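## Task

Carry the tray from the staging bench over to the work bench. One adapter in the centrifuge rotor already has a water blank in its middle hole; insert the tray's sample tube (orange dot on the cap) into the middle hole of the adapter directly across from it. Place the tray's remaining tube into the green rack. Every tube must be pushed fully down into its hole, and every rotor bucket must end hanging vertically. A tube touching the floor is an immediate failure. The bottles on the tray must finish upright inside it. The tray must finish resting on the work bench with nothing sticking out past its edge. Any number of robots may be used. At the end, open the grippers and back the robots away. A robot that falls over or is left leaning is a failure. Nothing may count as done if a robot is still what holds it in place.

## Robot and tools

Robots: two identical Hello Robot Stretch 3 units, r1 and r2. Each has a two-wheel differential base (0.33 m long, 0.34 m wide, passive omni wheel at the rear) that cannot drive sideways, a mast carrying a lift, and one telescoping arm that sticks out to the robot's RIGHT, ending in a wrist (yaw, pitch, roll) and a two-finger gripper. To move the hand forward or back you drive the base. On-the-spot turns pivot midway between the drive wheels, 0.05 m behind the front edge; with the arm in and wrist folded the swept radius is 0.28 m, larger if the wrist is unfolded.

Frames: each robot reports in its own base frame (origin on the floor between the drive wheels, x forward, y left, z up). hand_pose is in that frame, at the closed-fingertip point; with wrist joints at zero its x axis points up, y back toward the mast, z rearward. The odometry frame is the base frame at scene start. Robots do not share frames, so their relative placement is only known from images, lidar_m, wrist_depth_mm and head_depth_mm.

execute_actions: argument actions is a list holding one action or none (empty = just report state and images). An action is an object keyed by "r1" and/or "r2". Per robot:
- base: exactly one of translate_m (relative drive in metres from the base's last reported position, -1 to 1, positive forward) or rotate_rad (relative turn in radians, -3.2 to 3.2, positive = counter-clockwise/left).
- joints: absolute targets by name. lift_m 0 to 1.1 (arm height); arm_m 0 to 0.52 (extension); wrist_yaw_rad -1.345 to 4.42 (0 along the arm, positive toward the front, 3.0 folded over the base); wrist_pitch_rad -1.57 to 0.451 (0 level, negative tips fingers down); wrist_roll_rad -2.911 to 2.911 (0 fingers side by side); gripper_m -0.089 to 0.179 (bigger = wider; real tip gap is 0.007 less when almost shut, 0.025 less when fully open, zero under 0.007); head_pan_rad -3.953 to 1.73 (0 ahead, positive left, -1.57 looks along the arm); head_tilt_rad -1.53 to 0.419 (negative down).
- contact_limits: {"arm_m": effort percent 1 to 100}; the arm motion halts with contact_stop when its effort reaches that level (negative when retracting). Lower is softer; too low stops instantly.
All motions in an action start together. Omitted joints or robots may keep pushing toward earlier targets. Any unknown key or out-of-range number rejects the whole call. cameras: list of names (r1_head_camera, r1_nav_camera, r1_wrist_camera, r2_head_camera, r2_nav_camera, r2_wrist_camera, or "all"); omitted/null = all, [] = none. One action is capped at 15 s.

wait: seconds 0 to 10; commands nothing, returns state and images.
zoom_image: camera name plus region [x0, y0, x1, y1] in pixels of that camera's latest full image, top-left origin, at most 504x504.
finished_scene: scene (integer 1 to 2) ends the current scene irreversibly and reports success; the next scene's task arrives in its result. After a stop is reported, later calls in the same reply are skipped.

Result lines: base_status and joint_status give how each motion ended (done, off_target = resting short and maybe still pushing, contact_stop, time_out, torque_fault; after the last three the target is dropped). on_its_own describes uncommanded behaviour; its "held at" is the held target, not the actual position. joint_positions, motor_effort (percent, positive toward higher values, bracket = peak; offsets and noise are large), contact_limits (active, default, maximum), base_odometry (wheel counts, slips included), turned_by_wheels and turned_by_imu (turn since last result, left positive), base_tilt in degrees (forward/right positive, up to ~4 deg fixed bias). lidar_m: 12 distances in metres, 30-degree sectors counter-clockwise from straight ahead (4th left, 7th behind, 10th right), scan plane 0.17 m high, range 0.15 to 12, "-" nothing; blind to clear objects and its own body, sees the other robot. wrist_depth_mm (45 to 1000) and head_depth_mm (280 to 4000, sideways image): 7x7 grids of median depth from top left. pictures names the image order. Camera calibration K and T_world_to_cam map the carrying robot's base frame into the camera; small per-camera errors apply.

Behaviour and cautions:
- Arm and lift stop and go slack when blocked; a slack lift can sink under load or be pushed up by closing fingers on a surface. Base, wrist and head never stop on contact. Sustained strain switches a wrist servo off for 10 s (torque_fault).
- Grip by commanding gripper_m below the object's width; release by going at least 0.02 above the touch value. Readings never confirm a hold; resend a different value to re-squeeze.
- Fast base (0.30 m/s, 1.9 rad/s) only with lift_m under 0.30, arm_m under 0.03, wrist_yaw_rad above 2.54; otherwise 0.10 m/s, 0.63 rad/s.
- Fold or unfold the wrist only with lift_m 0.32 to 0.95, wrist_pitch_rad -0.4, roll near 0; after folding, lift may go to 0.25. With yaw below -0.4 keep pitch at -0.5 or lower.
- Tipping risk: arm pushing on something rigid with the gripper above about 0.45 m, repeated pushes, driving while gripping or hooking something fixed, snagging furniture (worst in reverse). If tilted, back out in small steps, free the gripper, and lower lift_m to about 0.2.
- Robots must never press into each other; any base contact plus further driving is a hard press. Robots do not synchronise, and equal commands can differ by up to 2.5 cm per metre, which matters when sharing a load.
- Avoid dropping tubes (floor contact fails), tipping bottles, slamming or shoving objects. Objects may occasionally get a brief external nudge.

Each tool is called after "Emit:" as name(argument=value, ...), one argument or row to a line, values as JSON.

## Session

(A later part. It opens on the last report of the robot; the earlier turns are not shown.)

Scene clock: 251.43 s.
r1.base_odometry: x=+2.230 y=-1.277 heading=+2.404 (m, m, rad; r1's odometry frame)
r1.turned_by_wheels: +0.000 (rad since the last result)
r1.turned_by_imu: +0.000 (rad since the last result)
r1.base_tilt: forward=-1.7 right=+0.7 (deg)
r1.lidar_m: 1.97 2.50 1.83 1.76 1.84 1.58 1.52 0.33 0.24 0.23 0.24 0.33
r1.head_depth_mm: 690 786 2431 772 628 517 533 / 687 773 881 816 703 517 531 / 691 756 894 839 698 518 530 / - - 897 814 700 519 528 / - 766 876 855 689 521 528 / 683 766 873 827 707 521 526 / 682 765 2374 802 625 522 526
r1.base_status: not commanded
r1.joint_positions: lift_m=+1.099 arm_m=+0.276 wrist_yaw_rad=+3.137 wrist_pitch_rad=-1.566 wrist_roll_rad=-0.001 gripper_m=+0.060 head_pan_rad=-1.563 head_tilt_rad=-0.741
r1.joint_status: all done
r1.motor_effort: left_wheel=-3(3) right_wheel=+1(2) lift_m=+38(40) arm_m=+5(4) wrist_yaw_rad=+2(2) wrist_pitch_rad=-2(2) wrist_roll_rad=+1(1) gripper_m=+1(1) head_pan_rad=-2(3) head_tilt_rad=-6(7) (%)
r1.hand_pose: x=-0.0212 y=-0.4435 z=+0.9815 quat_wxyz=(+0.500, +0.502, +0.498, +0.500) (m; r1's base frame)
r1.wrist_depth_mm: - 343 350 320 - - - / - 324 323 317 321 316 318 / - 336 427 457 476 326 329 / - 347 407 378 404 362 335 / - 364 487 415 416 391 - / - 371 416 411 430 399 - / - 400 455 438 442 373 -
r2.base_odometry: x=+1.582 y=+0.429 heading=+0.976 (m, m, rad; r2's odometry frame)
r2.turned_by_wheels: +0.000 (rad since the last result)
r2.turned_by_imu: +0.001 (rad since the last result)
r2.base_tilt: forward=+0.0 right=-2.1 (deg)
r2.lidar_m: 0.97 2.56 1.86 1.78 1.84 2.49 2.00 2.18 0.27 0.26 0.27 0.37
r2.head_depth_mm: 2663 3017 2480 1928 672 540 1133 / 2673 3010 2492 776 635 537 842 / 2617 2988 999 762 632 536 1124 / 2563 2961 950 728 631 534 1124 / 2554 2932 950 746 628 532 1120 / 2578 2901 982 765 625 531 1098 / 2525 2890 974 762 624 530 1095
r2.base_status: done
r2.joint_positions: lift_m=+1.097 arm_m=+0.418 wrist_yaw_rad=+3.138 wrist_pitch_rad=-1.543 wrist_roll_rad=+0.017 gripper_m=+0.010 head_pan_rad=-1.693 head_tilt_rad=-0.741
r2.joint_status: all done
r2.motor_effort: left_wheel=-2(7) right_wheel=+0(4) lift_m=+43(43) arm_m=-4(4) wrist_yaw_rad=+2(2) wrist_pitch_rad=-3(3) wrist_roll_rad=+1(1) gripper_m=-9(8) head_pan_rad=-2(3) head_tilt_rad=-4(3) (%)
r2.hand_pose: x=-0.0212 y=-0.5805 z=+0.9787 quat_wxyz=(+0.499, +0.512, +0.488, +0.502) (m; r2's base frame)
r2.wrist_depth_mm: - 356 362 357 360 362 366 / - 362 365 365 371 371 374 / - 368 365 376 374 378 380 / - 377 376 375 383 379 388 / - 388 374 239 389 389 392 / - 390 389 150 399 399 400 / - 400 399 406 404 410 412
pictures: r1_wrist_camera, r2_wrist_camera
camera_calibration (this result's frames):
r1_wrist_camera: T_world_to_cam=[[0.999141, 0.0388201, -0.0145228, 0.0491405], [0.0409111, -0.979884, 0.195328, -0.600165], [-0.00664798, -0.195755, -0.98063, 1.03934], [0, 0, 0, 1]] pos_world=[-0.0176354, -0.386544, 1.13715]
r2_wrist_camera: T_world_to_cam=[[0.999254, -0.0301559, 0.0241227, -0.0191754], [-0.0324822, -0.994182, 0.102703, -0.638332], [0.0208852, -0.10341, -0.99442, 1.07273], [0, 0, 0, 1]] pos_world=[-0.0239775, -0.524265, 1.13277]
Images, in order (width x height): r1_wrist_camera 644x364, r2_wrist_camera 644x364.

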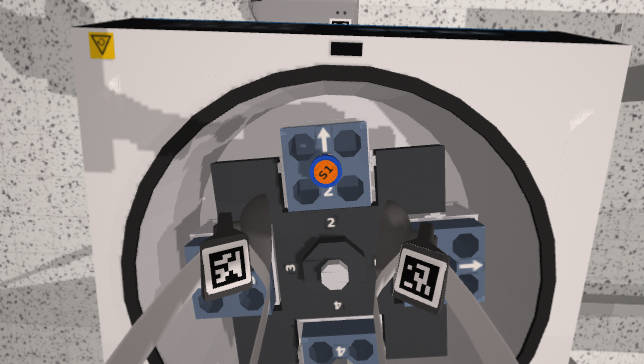

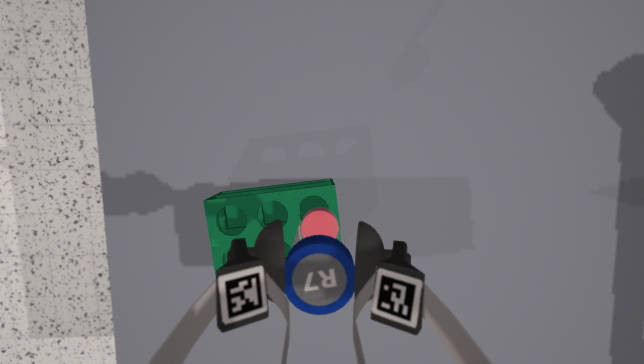

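Emit:
execute_actions(
  actions=[
    {"r1":{"joints":{"arm_m":0.05}},"r2":{"joints":{"arm_m":0.423,"lift_m":1.055,"head_pan_rad":-1.57}}},
  ],
  cameras=["r1_head_camera","r2_wrist_camera"],
)

Emit:
execute_actions(
  actions=[
    {"r2":{"joints":{"lift_m":1.025}}},
  ],
  cameras=["r2_head_camera","r2_wrist_camera"],
)

Scene clock: 257.77 s.
r1.base_odometry: x=+2.230 y=-1.277 heading=+2.404 (m, m, rad; r1's odometry frame)
r1.turned_by_wheels: +0.000 (rad since the last result)
r1.turned_by_imu: -0.001 (rad since the last result)
r1.base_tilt: forward=-1.6 right=+0.7 (deg)
r1.lidar_m: 1.97 2.50 1.83 1.77 1.84 1.58 1.52 0.33 0.24 0.23 0.24 0.33
r1.head_depth_mm: 710 1779 2438 779 629 509 533 / - - - - - - 531 / - - - - - 507 529 / - - - - 691 508 530 / 656 - 898 857 685 519 528 / 662 - 898 827 709 520 528 / 669 - 2415 803 623 522 526
r1.base_status: not commanded
r1.joint_positions: lift_m=+1.099 arm_m=+0.050 wrist_yaw_rad=+3.137 wrist_pitch_rad=-1.566 wrist_roll_rad=-0.001 gripper_m=+0.060 head_pan_rad=-1.563 head_tilt_rad=-0.741
r1.joint_status: all done
r1.motor_effort: left_wheel=-2(3) right_wheel=+1(1) lift_m=+39(38) arm_m=-4(5) wrist_yaw_rad=+1(2) wrist_pitch_rad=-3(2) wrist_roll_rad=+1(1) gripper_m=+0(0) head_pan_rad=-3(3) head_tilt_rad=-6(7) (%)
r1.hand_pose: x=-0.0212 y=-0.2181 z=+0.9815 quat_wxyz=(+0.500, +0.502, +0.498, +0.500) (m; r1's base frame)
r1.wrist_depth_mm: - - - - - - - / - - - - - - - / - - - - - - - / - 628 541 573 600 602 - / - 380 402 389 413 397 - / - 364 368 360 364 357 - / - 376 457 415 448 368 -
r2.base_odometry: x=+1.582 y=+0.429 heading=+0.976 (m, m, rad; r2's odometry frame)
r2.turned_by_wheels: +0.000 (rad since the last result)
r2.turned_by_imu: +0.000 (rad since the last result)
r2.base_tilt: forward=+0.0 right=-1.9 (deg)
r2.lidar_m: 0.97 2.56 1.86 1.78 1.84 2.50 2.00 2.18 0.27 0.26 0.27 0.37
r2.head_depth_mm: 2570 2934 2491 833 638 538 698 / 2561 2964 996 753 635 536 805 / 2599 2960 996 727 634 534 1122 / 2703 2925 990 741 630 535 1119 / 2579 2899 983 767 629 532 1122 / 2589 2909 980 767 626 530 1125 / 2611 2944 977 759 624 529 1113
r2.base_status: not commanded
r2.joint_positions: lift_m=+1.055 arm_m=+0.423 wrist_yaw_rad=+3.138 wrist_pitch_rad=-1.543 wrist_roll_rad=+0.017 gripper_m=+0.010 head_pan_rad=-1.577 head_tilt_rad=-0.741
r2.joint_status: all done
r2.motor_effort: left_wheel=-1(1) right_wheel=+1(1) lift_m=+33(35) arm_m=+4(3) wrist_yaw_rad=+1(1) wrist_pitch_rad=-3(3) wrist_roll_rad=+1(2) gripper_m=-8(8) head_pan_rad=+4(14) head_tilt_rad=-3(5) (%)
r2.hand_pose: x=-0.0212 y=-0.5846 z=+0.9371 quat_wxyz=(+0.499, +0.512, +0.488, +0.502) (m; r2's base frame)
r2.wrist_depth_mm: - 319 319 321 324 327 326 / - 322 322 331 327 328 328 / - 328 329 334 335 337 338 / - 335 336 334 339 340 346 / - 340 292 240 347 348 349 / - 345 341 151 350 352 363 / - 351 356 357 360 365 363
pictures: r1_head_camera (sideways: a quarter turn clockwise sets it upright), r2_wrist_camera
camera_calibration (this result's frames):
r1_head_camera: T_world_to_cam=[[0.0393819, 0.634858, -0.771624, 1.02527], [0.998724, -0.0494448, 0.0102916, -0.0207837], [-0.0316191, -0.771045, -0.635996, 0.787322], [0, 0, 0, 1]] pos_world=[0.00527433, -0.0448718, 1.29207]
r2_wrist_camera: T_world_to_cam=[[0.999254, -0.0301556, 0.0241227, -0.018293], [-0.0324818, -0.994182, 0.102703, -0.638125], [0.0208853, -0.10341, -0.99442, 1.03084], [0, 0, 0, 1]] pos_world=[-0.0239775, -0.528364, 1.09107]
Images, in order (width x height): r1_head_camera 896x504, r2_wrist_camera 644x364.

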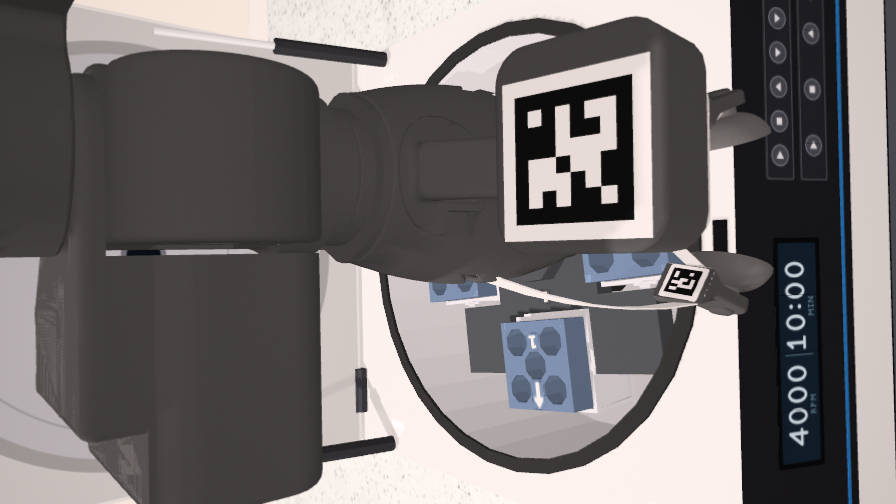

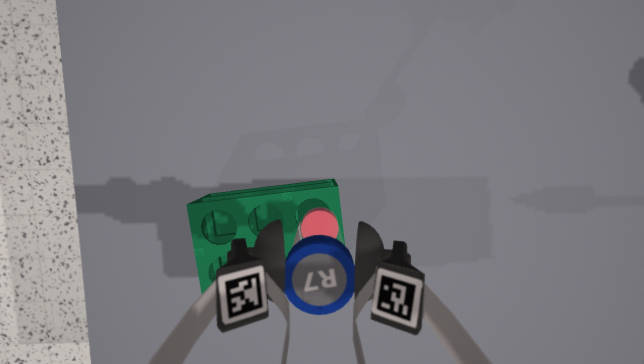

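Scene clock: 258.83 s.
r1.base_odometry: x=+2.230 y=-1.277 heading=+2.404 (m, m, rad; r1's odometry frame)
r1.turned_by_wheels: +0.000 (rad since the last result)
r1.turned_by_imu: +0.000 (rad since the last result)
r1.base_tilt: forward=-1.7 right=+0.7 (deg)
r1.lidar_m: 1.97 2.50 1.83 1.77 1.84 1.58 1.52 0.33 0.24 0.23 0.24 0.33
r1.head_depth_mm: 710 1782 2448 778 631 509 531 / - - - - - - 532 / - - - - - 507 531 / - - - - 691 506 528 / 658 - 892 856 686 520 528 / 663 - 900 826 707 521 527 / 669 - 2430 801 624 522 527
r1.base_status: not commanded
r1.joint_positions: lift_m=+1.099 arm_m=+0.050 wrist_yaw_rad=+3.137 wrist_pitch_rad=-1.566 wrist_roll_rad=-0.001 gripper_m=+0.060 head_pan_rad=-1.563 head_tilt_rad=-0.741
r1.joint_status: not commanded
r1.motor_effort: left_wheel=-2(3) right_wheel=+1(2) lift_m=+38(39) arm_m=-4(4) wrist_yaw_rad=+2(2) wrist_pitch_rad=-2(2) wrist_roll_rad=+1(1) gripper_m=+1(0) head_pan_rad=-3(3) head_tilt_rad=-6(5) (%)
r1.hand_pose: x=-0.0212 y=-0.2181 z=+0.9815 quat_wxyz=(+0.500, +0.502, +0.498, +0.500) (m; r1's base frame)
r1.wrist_depth_mm: - - - - - - - / - - - - - - - / - - - - - - - / - 615 557 578 599 607 - / - 385 400 391 407 404 - / - 372 370 361 362 359 - / - 376 448 420 444 369 -
r2.base_odometry: x=+1.582 y=+0.429 heading=+0.976 (m, m, rad; r2's odometry frame)
r2.turned_by_wheels: +0.000 (rad since the last result)
r2.turned_by_imu: +0.000 (rad since the last result)
r2.base_tilt: forward=-0.1 right=-1.8 (deg)
r2.lidar_m: 0.97 2.56 1.86 1.78 1.84 2.50 2.00 2.18 0.27 0.26 0.27 0.37
r2.head_depth_mm: - 2920 2489 835 636 538 699 / 2633 2936 1003 753 635 537 807 / - 2880 1036 726 633 535 1120 / 2501 2951 1013 741 630 533 1119 / 2581 2917 990 767 628 532 1118 / 2623 2893 982 766 626 531 1117 / 2617 2891 978 761 624 530 1114
r2.base_status: not commanded
r2.joint_positions: lift_m=+1.025 arm_m=+0.423 wrist_yaw_rad=+3.138 wrist_pitch_rad=-1.543 wrist_roll_rad=+0.017 gripper_m=+0.010 head_pan_rad=-1.577 head_tilt_rad=-0.741
r2.joint_status: all done
r2.motor_effort: left_wheel=-2(1) right_wheel=+1(0) lift_m=+33(33) arm_m=+4(4) wrist_yaw_rad=+2(2) wrist_pitch_rad=-3(3) wrist_roll_rad=+1(1) gripper_m=-8(8) head_pan_rad=+3(4) head_tilt_rad=-4(3) (%)
r2.hand_pose: x=-0.0212 y=-0.5846 z=+0.9071 quat_wxyz=(+0.499, +0.512, +0.488, +0.502) (m; r2's base frame)
r2.wrist_depth_mm: 287 287 291 293 292 295 295 / 296 295 297 294 298 300 302 / 298 297 302 301 303 307 306 / - 306 304 307 309 312 315 / - 312 251 239 314 319 322 / - 318 253 151 325 325 324 / - 323 323 324 326 327 332
pictures: r2_head_camera (sideways: a quarter turn clockwise sets it upright), r2_wrist_camera
camera_calibration (this result's frames):
r2_head_camera: T_world_to_cam=[[-0.0380103, 0.67086, -0.740609, 0.981226], [0.999199, 0.034782, -0.0197756, 0.0261864], [0.0124932, -0.740768, -0.671645, 0.829522], [0, 0, 0, 1]] pos_world=[0.000767885, -0.044693, 1.28437]
r2_wrist_camera: T_world_to_cam=[[0.999254, -0.0301559, 0.0241227, -0.0175698], [-0.0324822, -0.994182, 0.102703, -0.635045], [0.0208852, -0.10341, -0.99442, 1.00102], [0, 0, 0, 1]] pos_world=[-0.0239775, -0.528364, 1.06108]
Images, in order (width x height): r2_head_camera 896x504, r2_wrist_camera 644x364.

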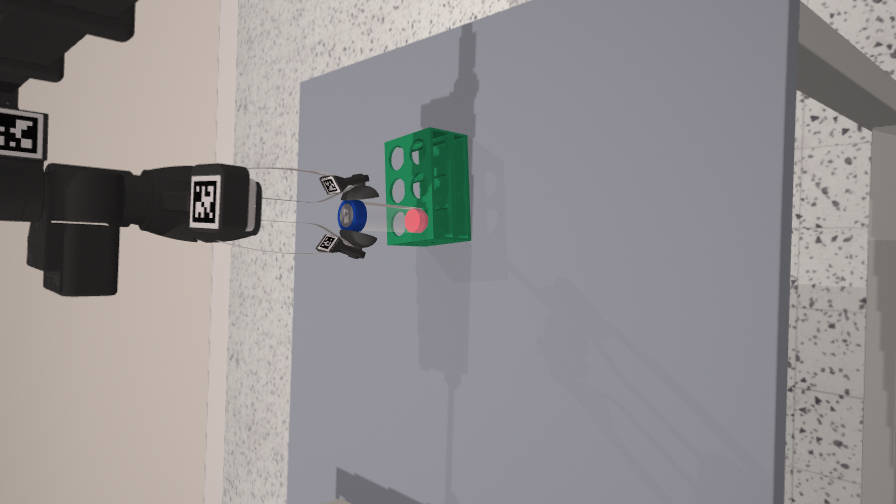

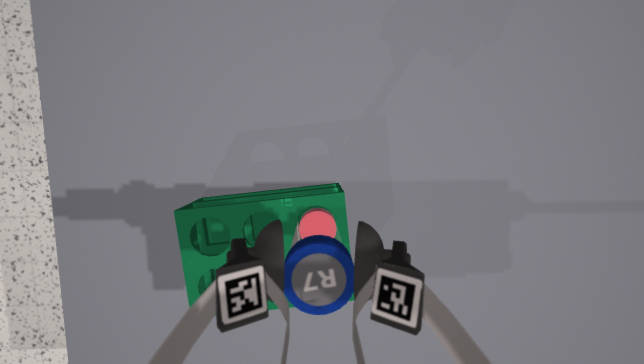

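Emit:
execute_actions(
  actions=[
    {"r2":{"base":{"translate_m":-0.002},"joints":{"lift_m":0.992}},"r1":{"base":{"translate_m":0.3},"joints":{"head_pan_rad":-2.0}}},
  ],
  cameras=["r2_head_camera","r2_wrist_camera","r1_head_camera"],
)

Scene clock: 265.17 s.
r1.base_odometry: x=+2.008 y=-1.075 heading=+2.404 (m, m, rad; r1's odometry frame)
r1.turned_by_wheels: +0.000 (rad since the last result)
r1.turned_by_imu: +0.000 (rad since the last result)
r1.base_tilt: forward=-1.6 right=+0.7 (deg)
r1.lidar_m: 1.67 2.50 1.82 1.77 1.84 1.88 1.82 0.33 0.24 0.23 0.24 1.31
r1.head_depth_mm: - 2419 2525 822 617 636 801 / 2567 2689 2531 848 671 593 695 / 815 903 978 852 682 556 648 / 772 860 952 845 700 538 578 / 752 813 915 875 - 510 538 / 720 778 868 - - 745 683 / 693 - - - - - 709
r1.base_status: done
r1.joint_positions: lift_m=+1.099 arm_m=+0.050 wrist_yaw_rad=+3.137 wrist_pitch_rad=-1.566 wrist_roll_rad=-0.001 gripper_m=+0.060 head_pan_rad=-1.993 head_tilt_rad=-0.741
r1.joint_status: all done
r1.motor_effort: left_wheel=-3(4) right_wheel=+1(5) lift_m=+38(38) arm_m=-4(4) wrist_yaw_rad=+2(2) wrist_pitch_rad=-2(2) wrist_roll_rad=+1(1) gripper_m=-1(1) head_pan_rad=-3(26) head_tilt_rad=-6(6) (%)
r1.hand_pose: x=-0.0212 y=-0.2181 z=+0.9815 quat_wxyz=(+0.500, +0.502, +0.498, +0.500) (m; r1's base frame)
r1.wrist_depth_mm: - - - - - - - / - - - - - - - / - - - - - - - / 500 526 559 613 - - - / 380 383 400 625 - 399 391 / 416 366 371 650 - 410 402 / 435 441 376 662 - 423 424
r2.base_odometry: x=+1.581 y=+0.428 heading=+0.976 (m, m, rad; r2's odometry frame)
r2.turned_by_wheels: +0.000 (rad since the last result)
r2.turned_by_imu: +0.000 (rad since the last result)
r2.base_tilt: forward=-0.1 right=-1.9 (deg)
r2.lidar_m: 0.97 2.57 1.85 1.78 1.84 2.50 2.00 2.18 0.28 0.26 0.27 0.37
r2.head_depth_mm: - 3005 2477 836 637 539 701 / - 2953 1004 752 636 537 806 / - 2923 1000 728 634 536 1122 / 2494 2929 994 739 630 534 1114 / 2592 2923 989 765 629 531 1120 / 2586 2927 983 763 627 530 1115 / 2600 2924 974 762 625 529 1117
r2.base_status: done
r2.joint_positions: lift_m=+0.992 arm_m=+0.423 wrist_yaw_rad=+3.138 wrist_pitch_rad=-1.543 wrist_roll_rad=+0.017 gripper_m=+0.010 head_pan_rad=-1.577 head_tilt_rad=-0.741
r2.joint_status: all done
r2.motor_effort: left_wheel=-2(8) right_wheel=+0(3) lift_m=+34(34) arm_m=+4(4) wrist_yaw_rad=+2(1) wrist_pitch_rad=-3(3) wrist_roll_rad=+1(1) gripper_m=-8(8) head_pan_rad=+3(3) head_tilt_rad=-4(4) (%)
r2.hand_pose: x=-0.0212 y=-0.5846 z=+0.8741 quat_wxyz=(+0.499, +0.512, +0.488, +0.502) (m; r2's base frame)
r2.wrist_depth_mm: 257 256 259 260 262 262 264 / 261 262 264 266 265 269 268 / 265 267 268 271 271 272 273 / 270 271 271 272 276 276 280 / 276 274 244 215 284 282 281 / 281 278 220 151 285 289 290 / 284 286 291 288 292 293 295
pictures: r1_head_camera (sideways: a quarter turn clockwise sets it upright), r2_head_camera (sideways: a quarter turn clockwise sets it upright), r2_wrist_camera
camera_calibration (this result's frames):
r1_head_camera: T_world_to_cam=[[0.300254, 0.560753, -0.771624, 1.02368], [0.887356, -0.46097, 0.0102916, -0.0201044], [-0.349925, -0.687795, -0.635996, 0.789263], [0, 0, 0, 1]] pos_world=[-0.013342, -0.0404495, 1.29207]
r2_head_camera: T_world_to_cam=[[-0.0380872, 0.670856, -0.740609, 0.981226], [0.999195, 0.0348965, -0.0197756, 0.0261864], [0.0125781, -0.740766, -0.671645, 0.829522], [0, 0, 0, 1]] pos_world=[0.000773005, -0.0446937, 1.28437]
r2_wrist_camera: T_world_to_cam=[[0.999254, -0.0301556, 0.0241227, -0.0167734], [-0.0324819, -0.994182, 0.102703, -0.631656], [0.0208852, -0.10341, -0.99442, 0.968197], [0, 0, 0, 1]] pos_world=[-0.0239775, -0.528365, 1.02807]
Images, in order (width x height): r1_head_camera 896x504, r2_head_camera 896x504, r2_wrist_camera 644x364.

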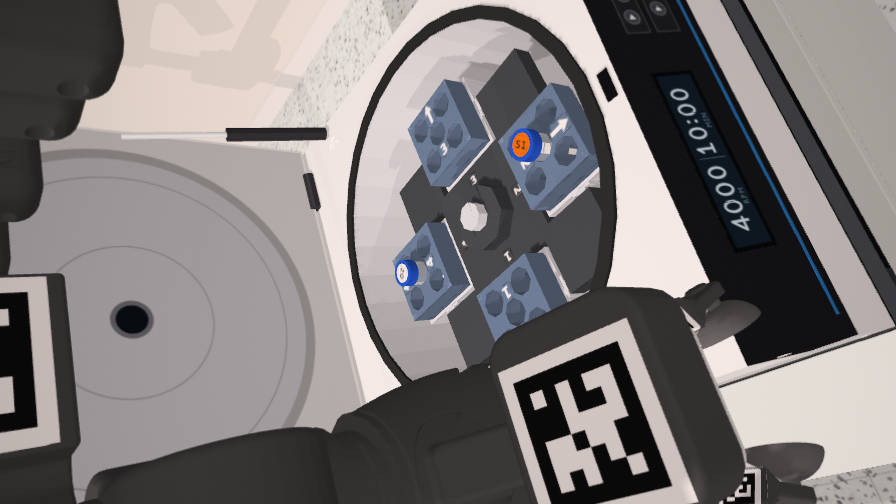

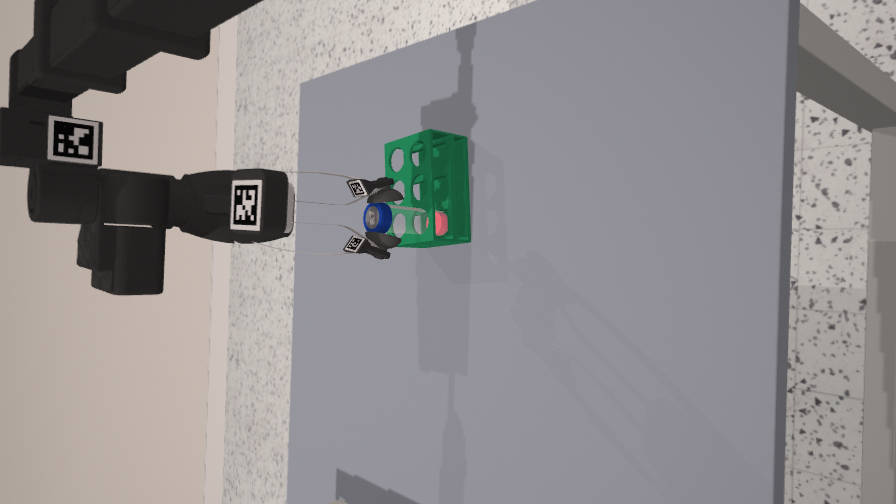

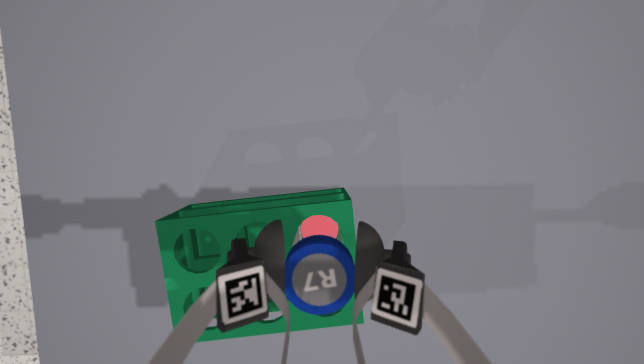

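Emit:
execute_actions(
  actions=[
    {"r2":{"joints":{"gripper_m":0.065}}},
  ],
  cameras=[],
)

Emit:
execute_actions(
  actions=[
    {"r2":{"joints":{"lift_m":1.097}}},
  ],
  cameras=["r2_head_camera"],
)

Emit:
execute_actions(
  actions=[
    {"r2":{"joints":{"arm_m":0.05}}},
  ],
  cameras=["r2_nav_camera"],
)

Scene clock: 269.17 s.
r1.base_odometry: x=+2.008 y=-1.075 heading=+2.404 (m, m, rad; r1's odometry frame)
r1.turned_by_wheels: +0.000 (rad since the last result)
r1.turned_by_imu: +0.000 (rad since the last result)
r1.base_tilt: forward=-1.7 right=+0.5 (deg)
r1.lidar_m: 1.67 2.48 1.84 1.76 1.83 1.88 1.82 0.33 0.24 0.23 0.24 1.30
r1.head_depth_mm: - 2433 2533 819 616 635 804 / 2614 2705 2520 847 670 594 694 / 815 908 977 849 683 558 647 / 775 859 954 847 698 539 578 / 753 819 913 877 - 508 538 / 723 780 871 - - 743 686 / 689 - - - - - 707
r1.base_status: not commanded
r1.joint_positions: lift_m=+1.099 arm_m=+0.050 wrist_yaw_rad=+3.137 wrist_pitch_rad=-1.566 wrist_roll_rad=-0.001 gripper_m=+0.060 head_pan_rad=-1.993 head_tilt_rad=-0.741
r1.joint_status: not commanded
r1.motor_effort: left_wheel=-2(2) right_wheel=+2(1) lift_m=+39(38) arm_m=-4(4) wrist_yaw_rad=+2(2) wrist_pitch_rad=-2(3) wrist_roll_rad=+1(0) gripper_m=+0(1) head_pan_rad=-3(3) head_tilt_rad=-5(6) (%)
r1.hand_pose: x=-0.0212 y=-0.2181 z=+0.9815 quat_wxyz=(+0.500, +0.502, +0.498, +0.500) (m; r1's base frame)
r1.wrist_depth_mm: - - - - - - - / - - - - - - - / - - - - - - - / 506 534 555 618 - - - / 378 380 402 627 - 398 389 / 417 363 369 643 - 412 403 / 444 438 380 662 - 418 418
r2.base_odometry: x=+1.581 y=+0.428 heading=+0.976 (m, m, rad; r2's odometry frame)
r2.turned_by_wheels: +0.000 (rad since the last result)
r2.turned_by_imu: +0.000 (rad since the last result)
r2.base_tilt: forward=+0.0 right=-1.9 (deg)
r2.lidar_m: 0.97 2.56 1.85 1.78 1.84 2.49 2.00 2.18 0.27 0.26 0.27 0.37
r2.head_depth_mm: - 2991 2482 834 637 539 699 / - 2958 1003 755 634 538 805 / - 2935 959 728 633 536 1117 / 2529 2899 989 735 631 534 1122 / 2601 2913 983 768 626 532 1122 / 2636 2898 982 765 625 531 1120 / 2590 2921 978 762 624 531 1113
r2.base_status: not commanded
r2.joint_positions: lift_m=+0.992 arm_m=+0.423 wrist_yaw_rad=+3.138 wrist_pitch_rad=-1.543 wrist_roll_rad=+0.017 gripper_m=+0.065 head_pan_rad=-1.577 head_tilt_rad=-0.741
r2.joint_status: all done
r2.motor_effort: left_wheel=-1(2) right_wheel=+0(0) lift_m=+33(33) arm_m=+4(4) wrist_yaw_rad=+2(1) wrist_pitch_rad=-3(3) wrist_roll_rad=+1(1) gripper_m=+1(81) head_pan_rad=+3(3) head_tilt_rad=-2(3) (%)
r2.hand_pose: x=-0.0212 y=-0.5846 z=+0.8741 quat_wxyz=(+0.499, +0.512, +0.488, +0.502) (m; r2's base frame)
r2.wrist_depth_mm: 255 258 257 260 261 262 262 / 261 264 264 263 266 266 269 / 266 266 268 269 271 272 271 / 271 271 272 272 274 277 279 / 274 275 231 215 281 284 282 / 283 280 - 158 - 289 292 / 287 289 289 289 292 294 295
pictures: none
No camera images: the call's "cameras" was empty. Leave "cameras" out to get every camera's image.

Scene clock: 270.97 s.
r1.base_odometry: x=+2.008 y=-1.075 heading=+2.404 (m, m, rad; r1's odometry frame)
r1.turned_by_wheels: +0.000 (rad since the last result)
r1.turned_by_imu: +0.000 (rad since the last result)
r1.base_tilt: forward=-1.8 right=+0.4 (deg)
r1.lidar_m: 1.67 2.49 1.83 1.77 1.83 1.89 1.82 0.33 0.24 0.23 0.24 1.31
r1.head_depth_mm: - 2419 2521 822 616 636 798 / 2585 2706 2547 848 671 592 698 / 817 905 978 852 684 557 646 / 772 856 948 841 700 538 578 / 754 816 913 874 - 509 537 / 721 780 871 - - 742 685 / 693 - - - - - 708
r1.base_status: not commanded
r1.joint_positions: lift_m=+1.099 arm_m=+0.050 wrist_yaw_rad=+3.137 wrist_pitch_rad=-1.566 wrist_roll_rad=-0.001 gripper_m=+0.060 head_pan_rad=-1.993 head_tilt_rad=-0.741
r1.joint_status: not commanded
r1.motor_effort: left_wheel=-3(3) right_wheel=+1(2) lift_m=+39(38) arm_m=-4(4) wrist_yaw_rad=+1(2) wrist_pitch_rad=-2(2) wrist_roll_rad=+1(1) gripper_m=-1(0) head_pan_rad=-3(3) head_tilt_rad=-7(5) (%)
r1.hand_pose: x=-0.0212 y=-0.2181 z=+0.9815 quat_wxyz=(+0.500, +0.502, +0.498, +0.500) (m; r1's base frame)
r1.wrist_depth_mm: - - - - - - - / - - - - - - - / - - - - - - - / 506 526 552 609 - - - / 380 385 406 623 - 398 391 / 419 368 372 645 - 407 407 / 440 439 378 668 - 425 419
r2.base_odometry: x=+1.581 y=+0.428 heading=+0.976 (m, m, rad; r2's odometry frame)
r2.turned_by_wheels: +0.000 (rad since the last result)
r2.turned_by_imu: +0.000 (rad since the last result)
r2.base_tilt: forward=+0.0 right=-1.9 (deg)
r2.lidar_m: 0.97 2.57 1.85 1.78 1.84 2.50 2.00 2.17 0.27 0.26 0.27 0.37
r2.head_depth_mm: 2567 2925 2461 832 637 538 701 / 2588 2921 1005 754 635 538 806 / - 2952 957 728 632 536 1120 / 2572 2903 968 742 631 534 1124 / 2592 2941 988 767 629 533 1119 / 2623 2911 983 767 626 530 1115 / 2604 2912 974 763 625 529 1111
r2.base_status: not commanded
r2.joint_positions: lift_m=+1.097 arm_m=+0.423 wrist_yaw_rad=+3.138 wrist_pitch_rad=-1.543 wrist_roll_rad=+0.017 gripper_m=+0.065 head_pan_rad=-1.577 head_tilt_rad=-0.741
r2.joint_status: all done
r2.motor_effort: left_wheel=-1(1) right_wheel=+0(0) lift_m=+44(45) arm_m=+4(4) wrist_yaw_rad=+2(2) wrist_pitch_rad=-3(3) wrist_roll_rad=+1(1) gripper_m=+1(1) head_pan_rad=+3(3) head_tilt_rad=-4(3) (%)
r2.hand_pose: x=-0.0212 y=-0.5846 z=+0.9787 quat_wxyz=(+0.499, +0.512, +0.488, +0.502) (m; r2's base frame)
r2.wrist_depth_mm: - 355 359 361 361 369 363 / - 367 368 367 370 369 375 / - 368 369 373 381 377 383 / - 375 373 377 379 388 385 / - 383 356 354 386 394 395 / - 393 - 395 - 395 404 / - 400 400 400 405 410 410
pictures: r2_head_camera (sideways: a quarter turn clockwise sets it upright)
camera_calibration (this result's frames):
r2_head_camera: T_world_to_cam=[[-0.0380873, 0.670856, -0.740609, 0.981226], [0.999195, 0.0348967, -0.0197756, 0.0261864], [0.0125782, -0.740766, -0.671645, 0.829522], [0, 0, 0, 1]] pos_world=[0.000773016, -0.0446937, 1.28437]
Images, in order (width x height): r2_head_camera 896x504.

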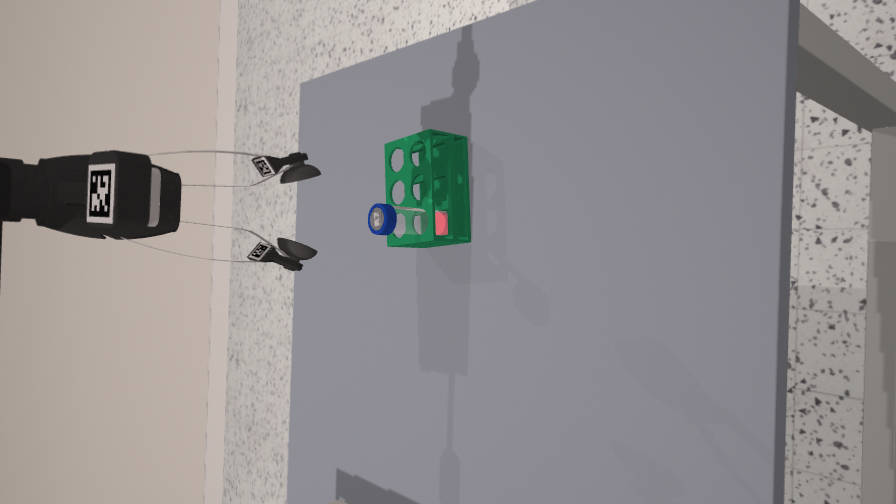

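Scene clock: 274.90 s.
r1.base_odometry: x=+2.008 y=-1.075 heading=+2.404 (m, m, rad; r1's odometry frame)
r1.turned_by_wheels: +0.000 (rad since the last result)
r1.turned_by_imu: +0.000 (rad since the last result)
r1.base_tilt: forward=-1.7 right=+0.6 (deg)
r1.lidar_m: 1.67 2.49 1.83 1.76 1.83 1.89 1.82 0.33 0.24 0.23 0.24 1.30
r1.head_depth_mm: - 2411 2524 823 617 637 801 / 2597 2718 2567 846 671 592 696 / 814 905 979 852 683 558 647 / 773 859 952 844 698 537 577 / 752 817 914 873 - 509 538 / 720 780 870 - - 746 684 / 691 - - - - - 708
r1.base_status: not commanded
r1.joint_positions: lift_m=+1.099 arm_m=+0.050 wrist_yaw_rad=+3.137 wrist_pitch_rad=-1.566 wrist_roll_rad=-0.001 gripper_m=+0.060 head_pan_rad=-1.993 head_tilt_rad=-0.741
r1.joint_status: not commanded
r1.motor_effort: left_wheel=-2(3) right_wheel=+1(1) lift_m=+39(39) arm_m=-4(4) wrist_yaw_rad=+2(1) wrist_pitch_rad=-2(2) wrist_roll_rad=+1(1) gripper_m=+0(0) head_pan_rad=-3(3) head_tilt_rad=-5(6) (%)
r1.hand_pose: x=-0.0212 y=-0.2181 z=+0.9815 quat_wxyz=(+0.500, +0.502, +0.498, +0.500) (m; r1's base frame)
r1.wrist_depth_mm: - - - - - - - / - - - - - - - / - - - - - - - / 496 531 558 611 - - - / 380 383 403 630 - 399 394 / 416 366 366 638 - 411 408 / 441 432 373 669 - 421 419
r2.base_odometry: x=+1.581 y=+0.428 heading=+0.976 (m, m, rad; r2's odometry frame)
r2.turned_by_wheels: +0.000 (rad since the last result)
r2.turned_by_imu: +0.000 (rad since the last result)
r2.base_tilt: forward=-0.1 right=-1.9 (deg)
r2.lidar_m: 0.97 2.57 1.85 1.78 1.84 2.49 1.99 2.18 0.27 0.26 0.27 0.37
r2.head_depth_mm: - 2983 2486 1868 620 538 698 / - - - - - 526 809 / - - - - - 537 1126 / - - 1029 746 645 535 1119 / - - 985 771 628 532 1117 / - - 978 764 626 532 1117 / 2545 2903 976 762 626 529 1116
r2.base_status: not commanded
r2.joint_positions: lift_m=+1.097 arm_m=+0.050 wrist_yaw_rad=+3.138 wrist_pitch_rad=-1.544 wrist_roll_rad=+0.017 gripper_m=+0.065 head_pan_rad=-1.577 head_tilt_rad=-0.741
r2.joint_status: all done
r2.motor_effort: left_wheel=-2(2) right_wheel=+0(1) lift_m=+43(43) arm_m=-4(4) wrist_yaw_rad=+2(1) wrist_pitch_rad=-3(3) wrist_roll_rad=+1(1) gripper_m=+1(1) head_pan_rad=+3(3) head_tilt_rad=-3(5) (%)
r2.hand_pose: x=-0.0212 y=-0.2125 z=+0.9788 quat_wxyz=(+0.499, +0.512, +0.488, +0.502) (m; r2's base frame)
r2.wrist_depth_mm: - - - - - - - / - - - - - - - / - - - - - - - / - - - 973 - - - / - 385 386 388 393 390 395 / - 388 - 396 - 401 399 / - 393 403 400 412 412 412
pictures: r2_nav_camera (sideways: a quarter turn counterclockwise sets it upright)
camera_calibration (this result's frames):
r2_nav_camera: T_world_to_cam=[[0.0124049, -0.638063, 0.769885, -0.957647], [-0.999152, 0.0223191, 0.0345966, 0.0219042], [-0.0392579, -0.769661, -0.637245, 0.799004], [0, 0, 0, 1]] pos_world=[0.0651324, 0.00343433, 1.24568]
Images, in order (width x height): r2_nav_camera 672x504.

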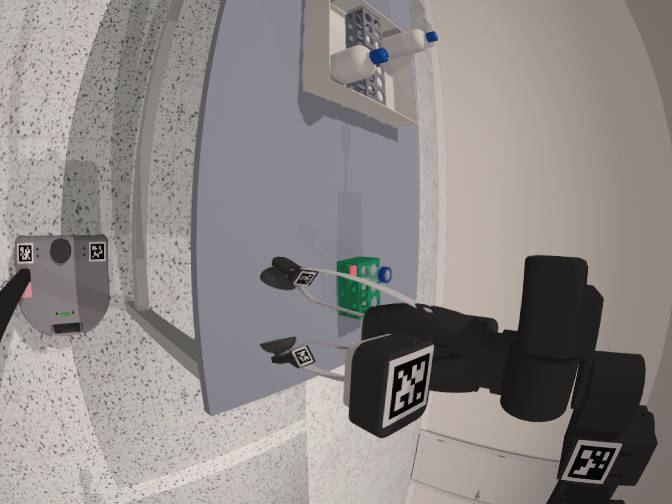

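Emit:
finished_scene(
  scene=2,
)

The scene is finished: the task was done.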